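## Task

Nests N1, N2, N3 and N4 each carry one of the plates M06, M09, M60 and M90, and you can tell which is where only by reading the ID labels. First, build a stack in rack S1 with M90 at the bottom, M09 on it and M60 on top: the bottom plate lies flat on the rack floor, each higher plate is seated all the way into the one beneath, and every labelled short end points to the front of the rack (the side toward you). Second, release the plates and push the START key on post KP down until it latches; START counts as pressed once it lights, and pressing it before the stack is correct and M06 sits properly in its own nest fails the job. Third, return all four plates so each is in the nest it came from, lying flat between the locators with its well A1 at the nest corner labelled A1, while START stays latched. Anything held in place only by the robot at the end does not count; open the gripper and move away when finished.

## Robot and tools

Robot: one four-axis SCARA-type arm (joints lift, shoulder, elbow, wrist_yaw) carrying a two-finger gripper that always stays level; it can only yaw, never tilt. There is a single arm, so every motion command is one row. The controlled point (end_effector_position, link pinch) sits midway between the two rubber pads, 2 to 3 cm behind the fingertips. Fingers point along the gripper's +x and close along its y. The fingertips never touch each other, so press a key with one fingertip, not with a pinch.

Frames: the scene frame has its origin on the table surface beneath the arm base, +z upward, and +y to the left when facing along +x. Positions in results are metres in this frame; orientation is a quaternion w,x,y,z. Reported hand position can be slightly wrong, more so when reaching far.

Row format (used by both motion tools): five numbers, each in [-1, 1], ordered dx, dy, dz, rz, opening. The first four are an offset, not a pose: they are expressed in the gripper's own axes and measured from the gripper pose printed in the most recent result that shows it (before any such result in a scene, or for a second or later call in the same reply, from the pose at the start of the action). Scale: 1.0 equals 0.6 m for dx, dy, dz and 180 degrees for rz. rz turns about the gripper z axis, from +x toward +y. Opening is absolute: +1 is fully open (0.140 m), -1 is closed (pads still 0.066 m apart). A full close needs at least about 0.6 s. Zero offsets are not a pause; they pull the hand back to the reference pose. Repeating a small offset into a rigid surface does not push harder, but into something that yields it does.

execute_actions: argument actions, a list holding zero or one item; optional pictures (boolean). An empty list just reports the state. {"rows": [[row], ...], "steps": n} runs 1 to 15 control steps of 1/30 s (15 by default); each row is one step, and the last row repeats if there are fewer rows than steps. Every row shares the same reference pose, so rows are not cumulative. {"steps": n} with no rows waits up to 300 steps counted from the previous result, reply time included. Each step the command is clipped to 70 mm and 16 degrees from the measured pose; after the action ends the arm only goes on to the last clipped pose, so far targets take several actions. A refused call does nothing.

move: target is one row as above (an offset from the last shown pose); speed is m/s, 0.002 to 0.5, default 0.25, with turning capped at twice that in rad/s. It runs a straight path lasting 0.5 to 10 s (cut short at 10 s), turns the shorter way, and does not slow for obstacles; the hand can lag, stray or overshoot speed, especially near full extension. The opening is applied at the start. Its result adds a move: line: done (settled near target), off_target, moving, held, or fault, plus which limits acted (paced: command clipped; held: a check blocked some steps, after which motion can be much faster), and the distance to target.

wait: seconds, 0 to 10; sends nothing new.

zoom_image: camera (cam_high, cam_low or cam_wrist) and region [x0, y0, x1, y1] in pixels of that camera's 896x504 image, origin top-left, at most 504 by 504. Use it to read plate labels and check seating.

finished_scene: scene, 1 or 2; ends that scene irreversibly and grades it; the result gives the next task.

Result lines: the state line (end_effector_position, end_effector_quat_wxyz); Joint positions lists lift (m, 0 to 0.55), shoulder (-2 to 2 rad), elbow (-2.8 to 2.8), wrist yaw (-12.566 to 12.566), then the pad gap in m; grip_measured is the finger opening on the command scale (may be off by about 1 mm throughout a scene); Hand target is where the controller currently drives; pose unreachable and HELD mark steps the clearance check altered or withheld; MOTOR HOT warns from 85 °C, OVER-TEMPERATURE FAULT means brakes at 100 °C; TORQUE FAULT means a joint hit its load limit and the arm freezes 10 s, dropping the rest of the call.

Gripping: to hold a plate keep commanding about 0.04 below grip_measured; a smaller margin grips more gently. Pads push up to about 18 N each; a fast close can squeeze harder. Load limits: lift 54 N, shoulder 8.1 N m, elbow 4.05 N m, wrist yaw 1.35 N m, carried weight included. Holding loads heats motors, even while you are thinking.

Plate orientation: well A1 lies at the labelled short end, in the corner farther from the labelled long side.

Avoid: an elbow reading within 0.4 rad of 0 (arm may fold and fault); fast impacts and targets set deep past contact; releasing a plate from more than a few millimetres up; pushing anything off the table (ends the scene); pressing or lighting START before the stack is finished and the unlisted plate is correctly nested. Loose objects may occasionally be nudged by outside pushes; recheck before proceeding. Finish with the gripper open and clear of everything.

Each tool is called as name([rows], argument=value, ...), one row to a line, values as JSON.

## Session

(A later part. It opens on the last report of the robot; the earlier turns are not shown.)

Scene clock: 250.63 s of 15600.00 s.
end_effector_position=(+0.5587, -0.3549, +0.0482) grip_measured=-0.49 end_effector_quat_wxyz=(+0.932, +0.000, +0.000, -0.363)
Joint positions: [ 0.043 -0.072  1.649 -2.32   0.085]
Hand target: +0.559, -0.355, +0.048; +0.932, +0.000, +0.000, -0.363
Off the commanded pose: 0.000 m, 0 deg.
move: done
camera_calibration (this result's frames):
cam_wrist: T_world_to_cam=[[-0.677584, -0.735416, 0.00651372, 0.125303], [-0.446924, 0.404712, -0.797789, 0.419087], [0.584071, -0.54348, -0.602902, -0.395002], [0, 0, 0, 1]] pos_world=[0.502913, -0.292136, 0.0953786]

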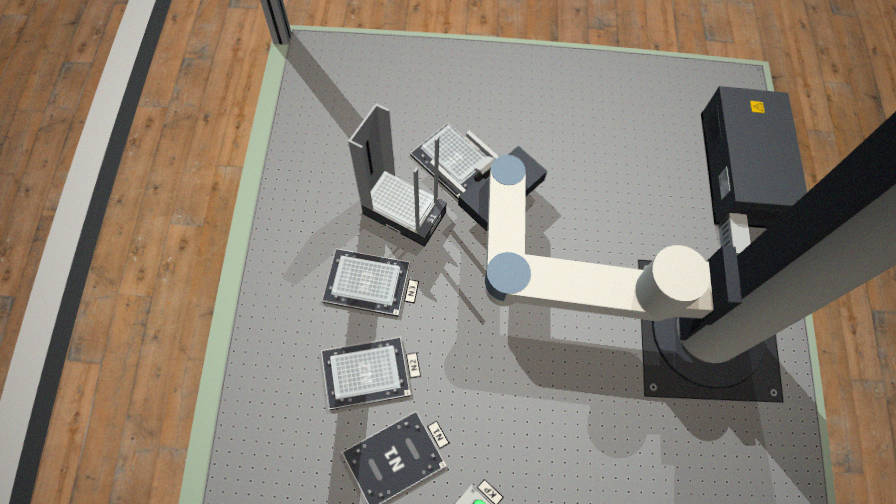

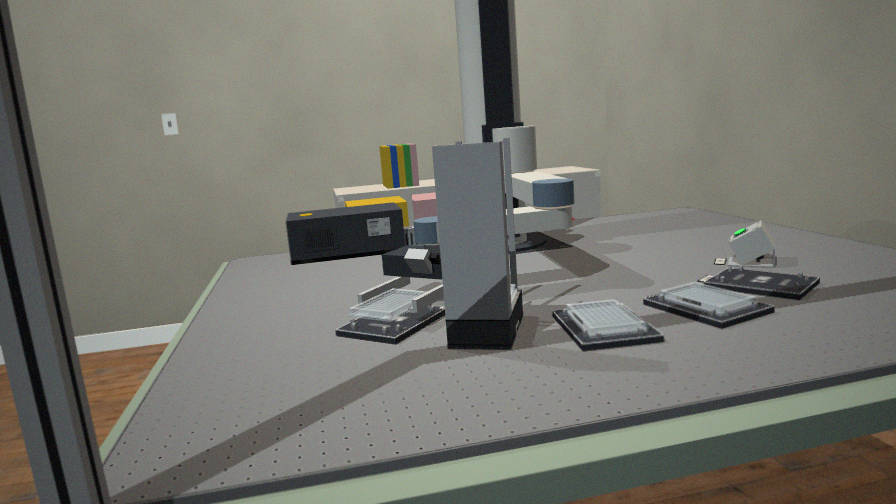

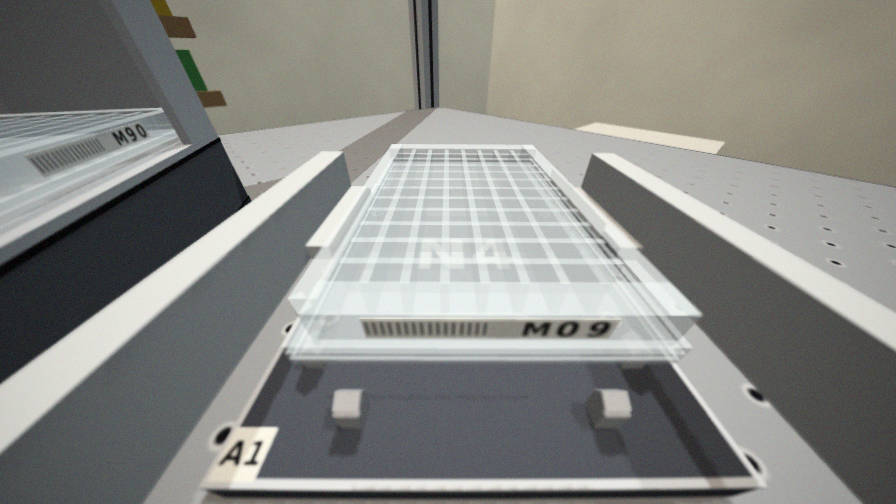

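move(target=[-0.0002,0.0003,-0.012,0.0003,-0.55], speed=0.015)

move(target=[0,0,-0.0172,0,-0.55], speed=0.01)

Scene clock: 253.93 s of 15600.00 s.
end_effector_position=(+0.5587, -0.3548, +0.0409) grip_measured=-0.49 end_effector_quat_wxyz=(+0.932, +0.000, +0.000, -0.363)
Joint positions: [ 0.036 -0.072  1.648 -2.319  0.085]
Hand target: +0.559, -0.355, +0.041; +0.932, +0.000, +0.000, -0.363
Off the commanded pose: 0.000 m, 0 deg.
move: done
camera_calibration (this result's frames):
cam_wrist: T_world_to_cam=[[-0.677093, -0.735869, 0.00651372, 0.125009], [-0.447194, 0.404414, -0.797789, 0.413305], [0.584433, -0.54309, -0.602902, -0.399346], [0, 0, 0, 1]] pos_world=[0.502861, -0.292037, 0.0881493]

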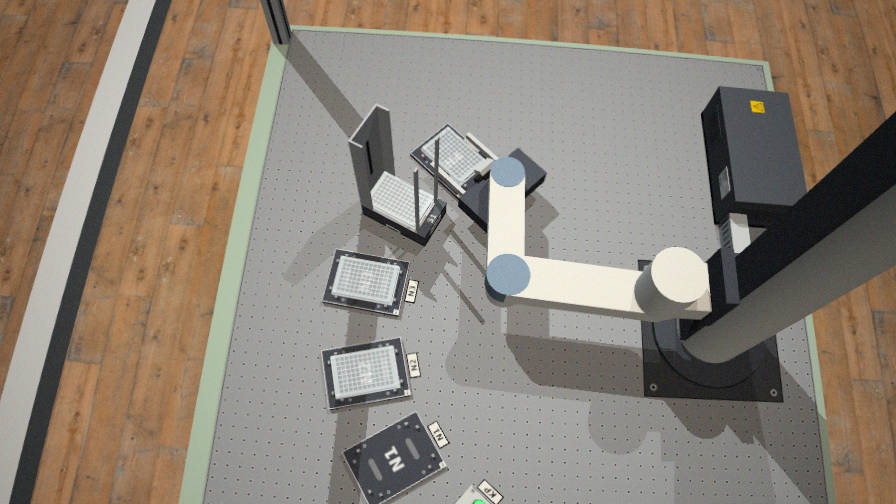

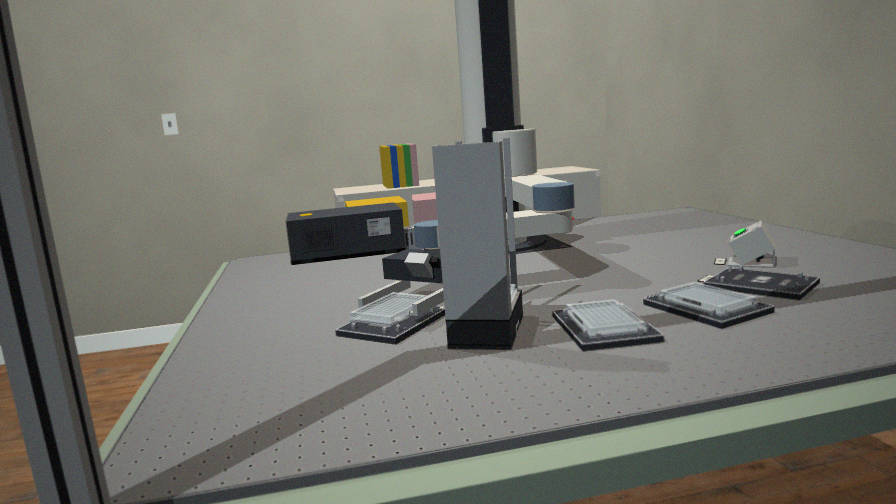

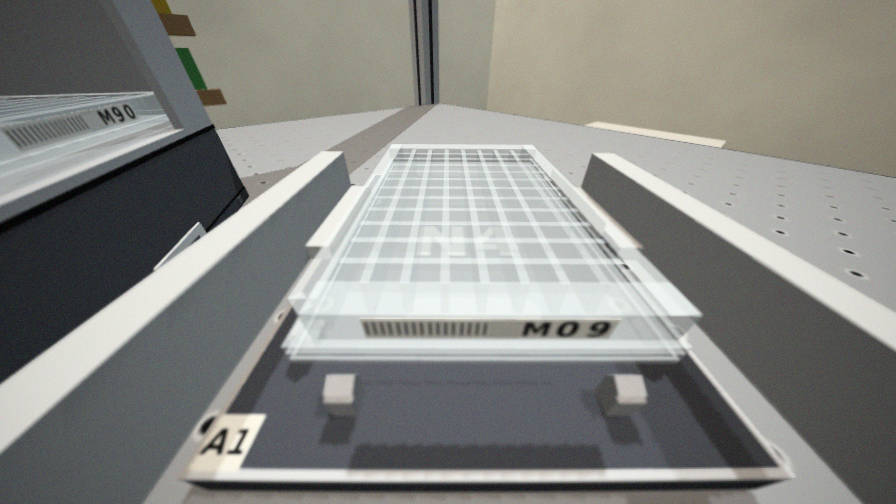

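Scene clock: 255.20 s of 15600.00 s.
end_effector_position=(+0.5587, -0.3548, +0.0306) grip_measured=-0.49 end_effector_quat_wxyz=(+0.932, +0.000, +0.000, -0.363)
Joint positions: [ 0.026 -0.072  1.648 -2.319  0.085]
Hand target: +0.559, -0.355, +0.031; +0.932, +0.000, +0.000, -0.363
Off the commanded pose: 0.000 m, 0 deg.
move: done
camera_calibration (this result's frames):
cam_wrist: T_world_to_cam=[[-0.677087, -0.735874, 0.00651372, 0.125069], [-0.447197, 0.404411, -0.797789, 0.405072], [0.584438, -0.543086, -0.602902, -0.405573], [0, 0, 0, 1]] pos_world=[0.502862, -0.292041, 0.0778261]

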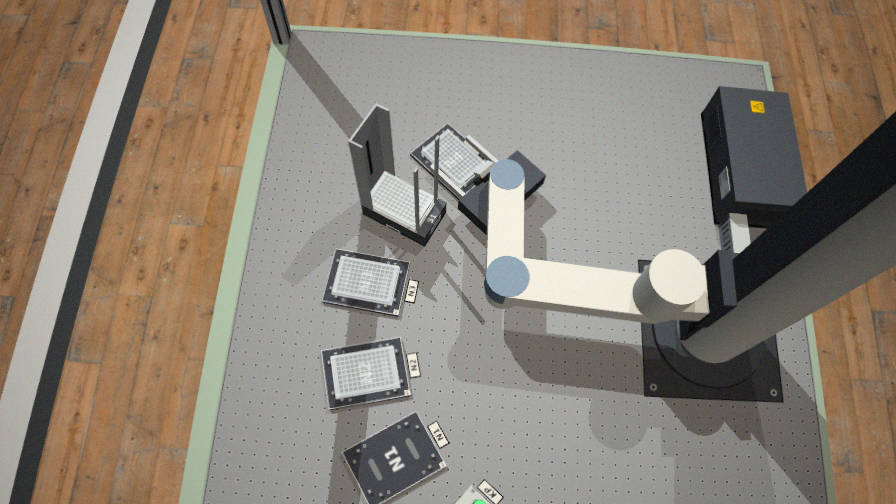

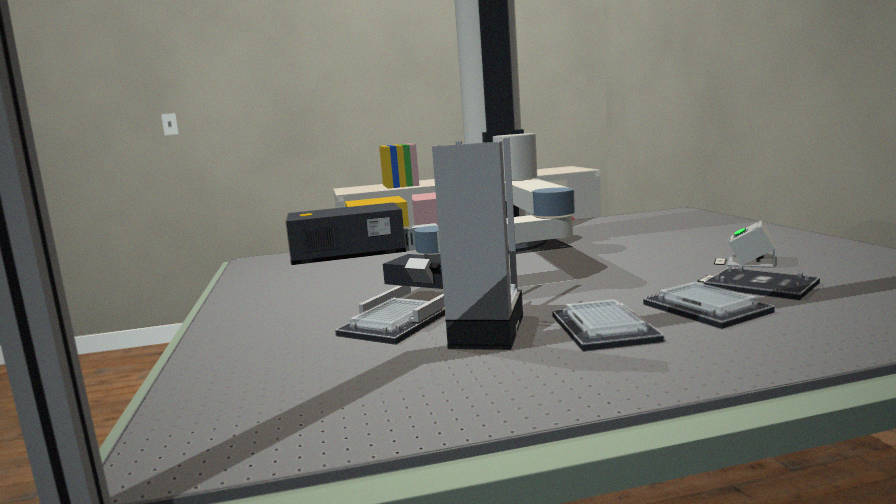

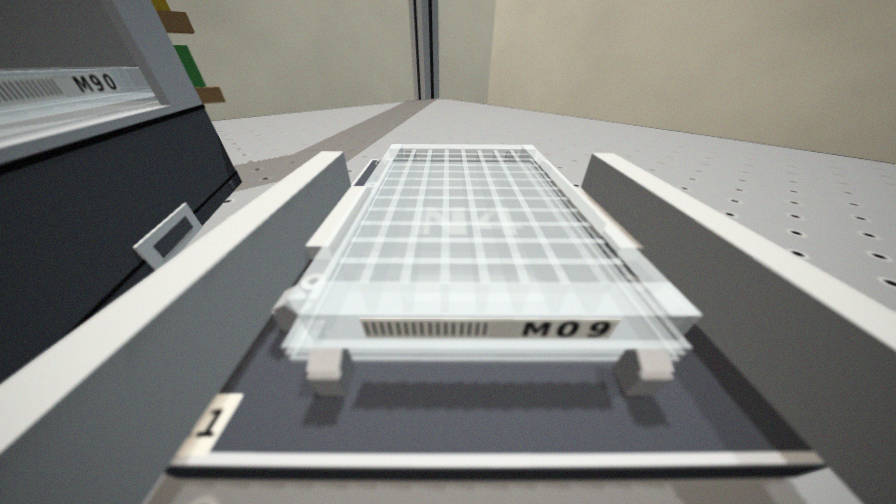

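move(target=[0,0,0,0,0.1])

move(target=[0,0,0.0615,0,0.1], speed=0.1)

move(target=[-0.2,0,0,0,0.1])

move(target=[-0.0272,0.219,0,0.094,0.1])

Scene clock: 260.60 s of 15600.00 s.
end_effector_position=(+0.5587, -0.3548, +0.0306) grip_measured=+0.10 end_effector_quat_wxyz=(+0.932, +0.000, +0.000, -0.363)
Joint positions: [ 0.026 -0.072  1.648 -2.319  0.107]
Hand target: +0.559, -0.355, +0.031; +0.932, +0.000, +0.000, -0.363
Off the commanded pose: 0.000 m, 0 deg.
After step 90, 1.90 s passed at rest.
move: done
camera_calibration (this result's frames):
cam_wrist: T_world_to_cam=[[-0.677089, -0.735873, 0.00651372, 0.12507], [-0.447197, 0.404411, -0.797789, 0.405072], [0.584437, -0.543087, -0.602902, -0.405573], [0, 0, 0, 1]] pos_world=[0.502862, -0.292041, 0.0778261]

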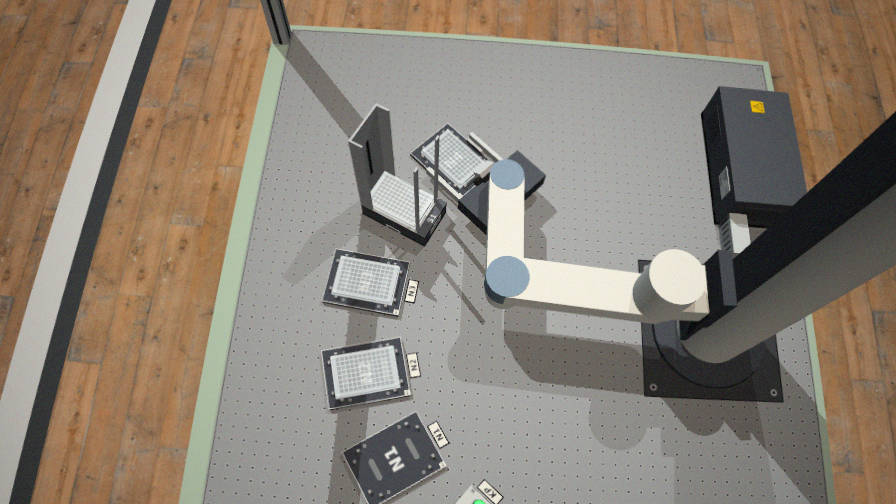

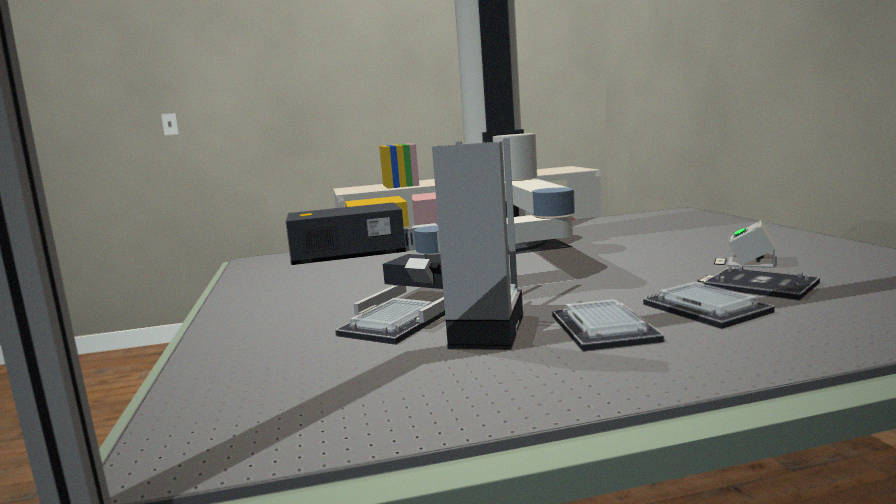

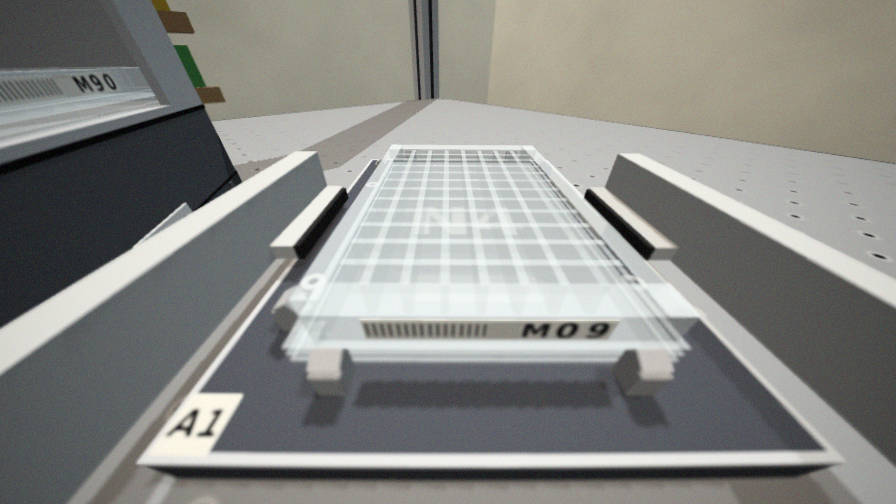

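Scene clock: 261.33 s of 15600.00 s.
end_effector_position=(+0.5587, -0.3548, +0.0676) grip_measured=+0.10 end_effector_quat_wxyz=(+0.932, +0.000, +0.000, -0.363)
Joint positions: [ 0.063 -0.072  1.648 -2.319  0.107]
Hand target: +0.559, -0.355, +0.068; +0.932, +0.000, +0.000, -0.363
Off the commanded pose: 0.000 m, 0 deg.
move: done
camera_calibration (this result's frames):
cam_wrist: T_world_to_cam=[[-0.677066, -0.735893, 0.00651372, 0.124819], [-0.447209, 0.404398, -0.797789, 0.434564], [0.584453, -0.543069, -0.602902, -0.383295], [0, 0, 0, 1]] pos_world=[0.50287, -0.292039, 0.114788]

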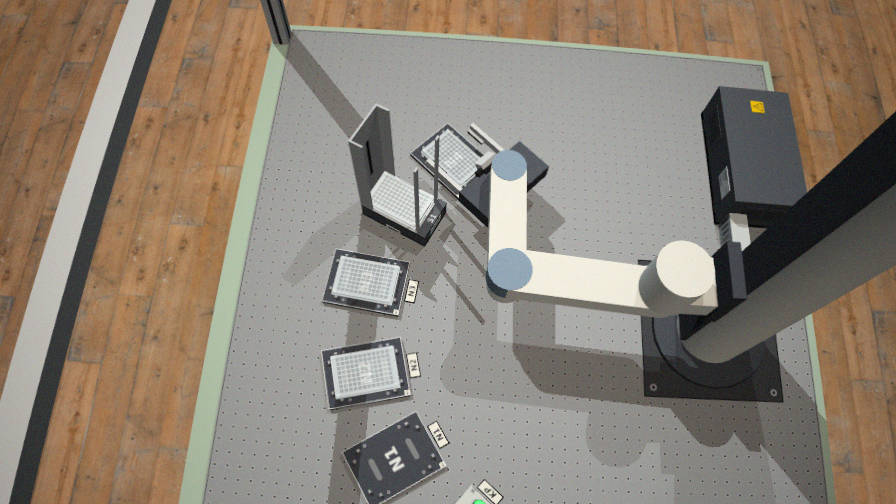

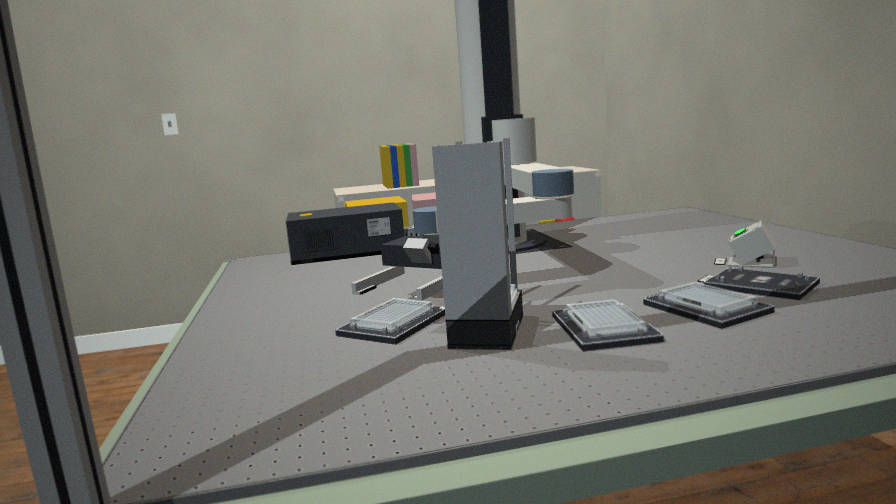

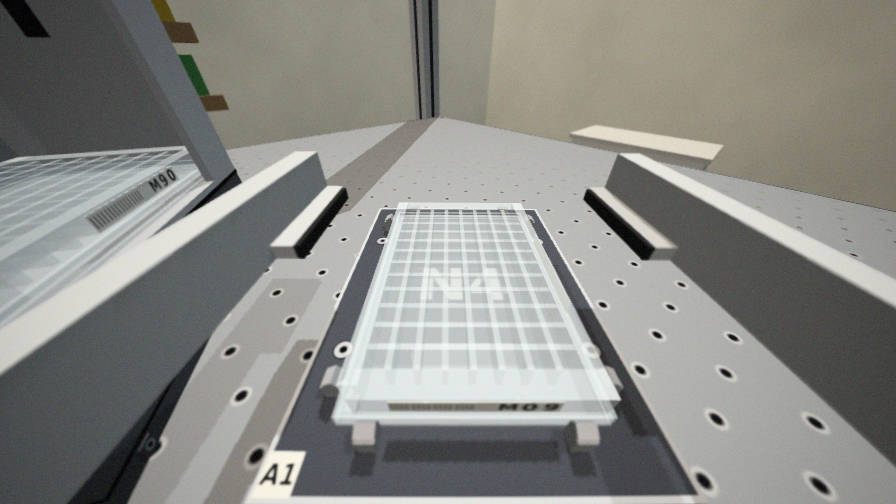

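Scene clock: 262.23 s of 15600.00 s.
end_effector_position=(+0.4702, -0.2736, +0.0676) grip_measured=+0.10 end_effector_quat_wxyz=(+0.932, +0.000, +0.000, -0.363)
Joint positions: [ 0.063  0.164  1.048 -1.956  0.107]
Hand target: +0.470, -0.274, +0.068; +0.932, +0.000, +0.000, -0.363
Off the commanded pose: 0.000 m, 0 deg.
move: done
camera_calibration (this result's frames):
cam_wrist: T_world_to_cam=[[-0.677193, -0.735776, 0.00651372, 0.12475], [-0.447139, 0.404475, -0.797789, 0.362178], [0.584359, -0.54317, -0.602902, -0.287537], [0, 0, 0, 1]] pos_world=[0.414449, -0.210884, 0.114772]

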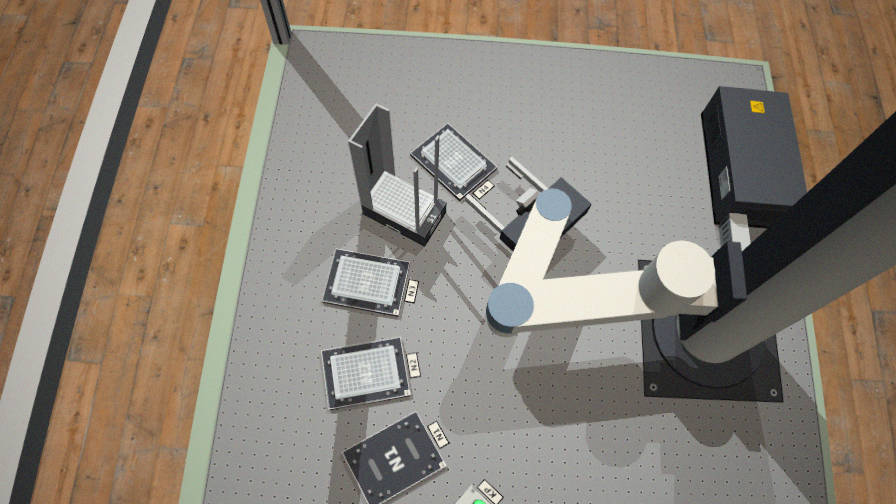

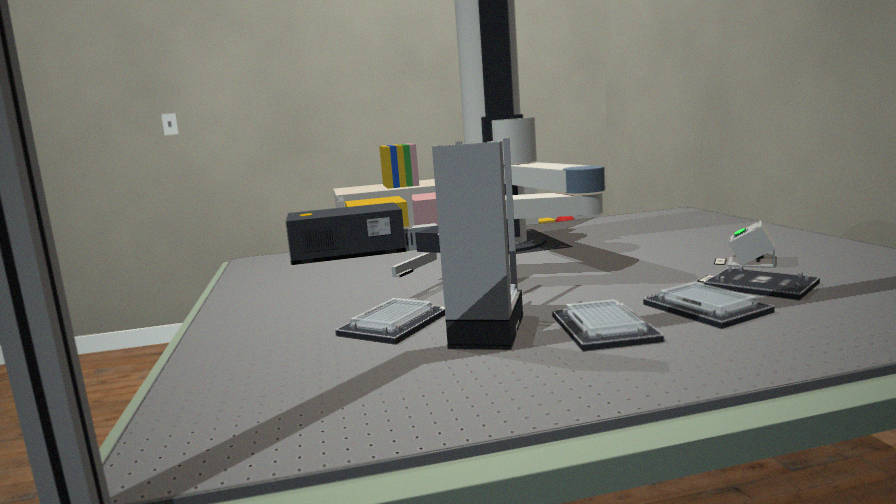

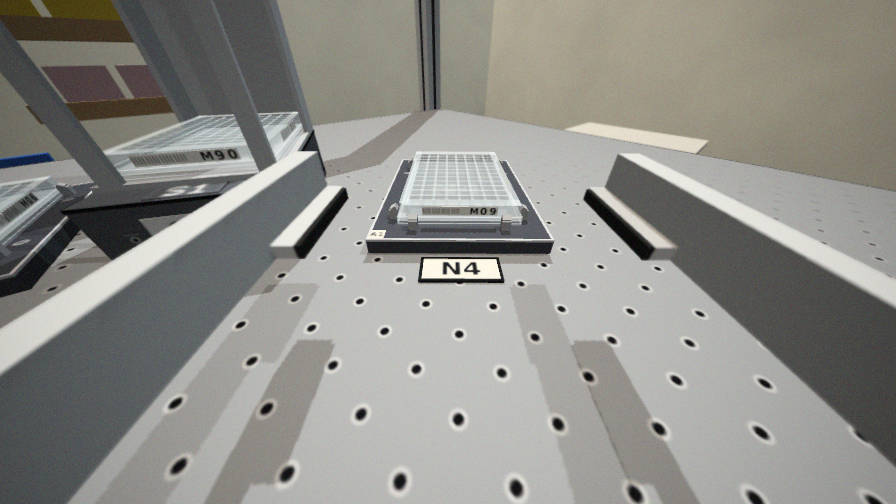

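Scene clock: 263.20 s of 15600.00 s.
end_effector_position=(+0.5472, -0.1657, +0.0676) grip_measured=+0.10 end_effector_quat_wxyz=(+0.975, +0.000, +0.000, -0.222)
Joint positions: [ 0.063  0.502  1.071 -2.02   0.107]
Hand target: +0.547, -0.166, +0.068; +0.975, +0.000, +0.000, -0.222
Off the commanded pose: 0.000 m, 0 deg.
move: done
camera_calibration (this result's frames):
cam_wrist: T_world_to_cam=[[-0.433245, -0.901253, 0.00651372, 0.0953919], [-0.545641, 0.256532, -0.797789, 0.382296], [0.717338, -0.349192, -0.602902, -0.314476], [0, 0, 0, 1]] pos_world=[0.47551, -0.121911, 0.114772]

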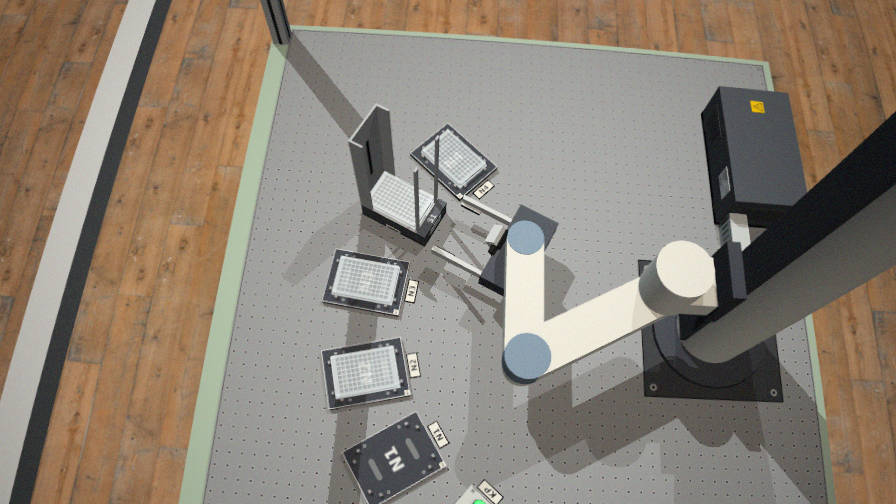

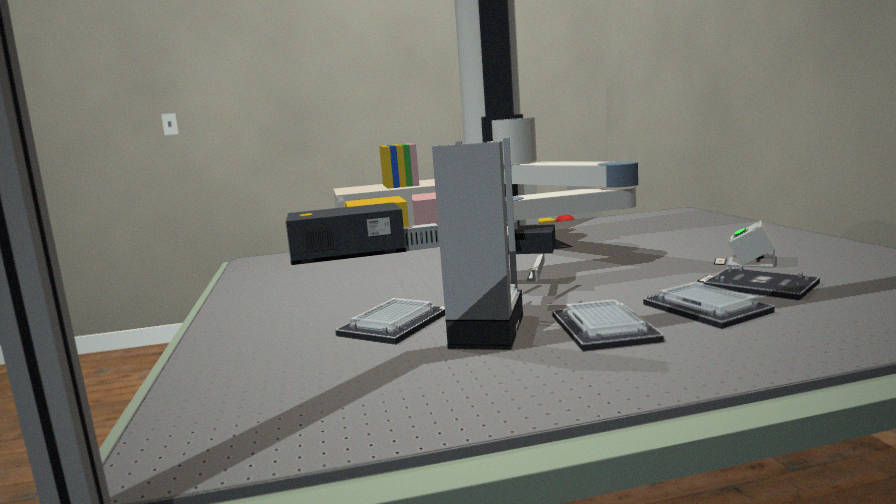

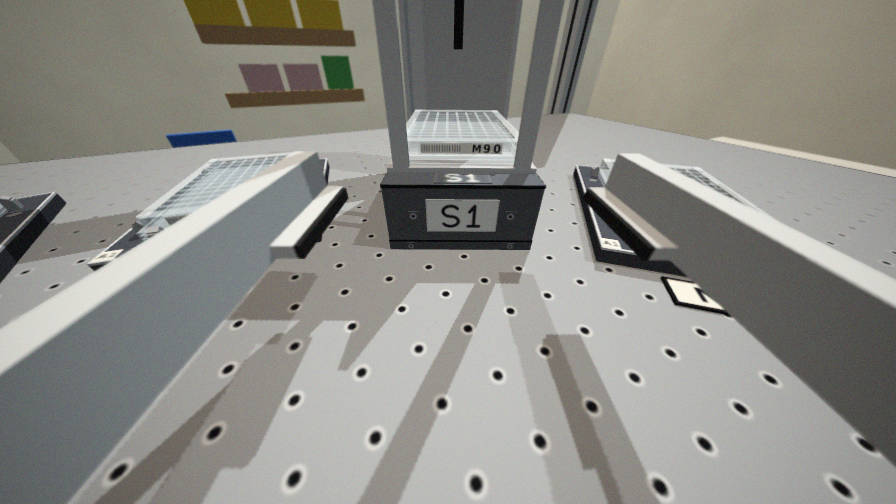

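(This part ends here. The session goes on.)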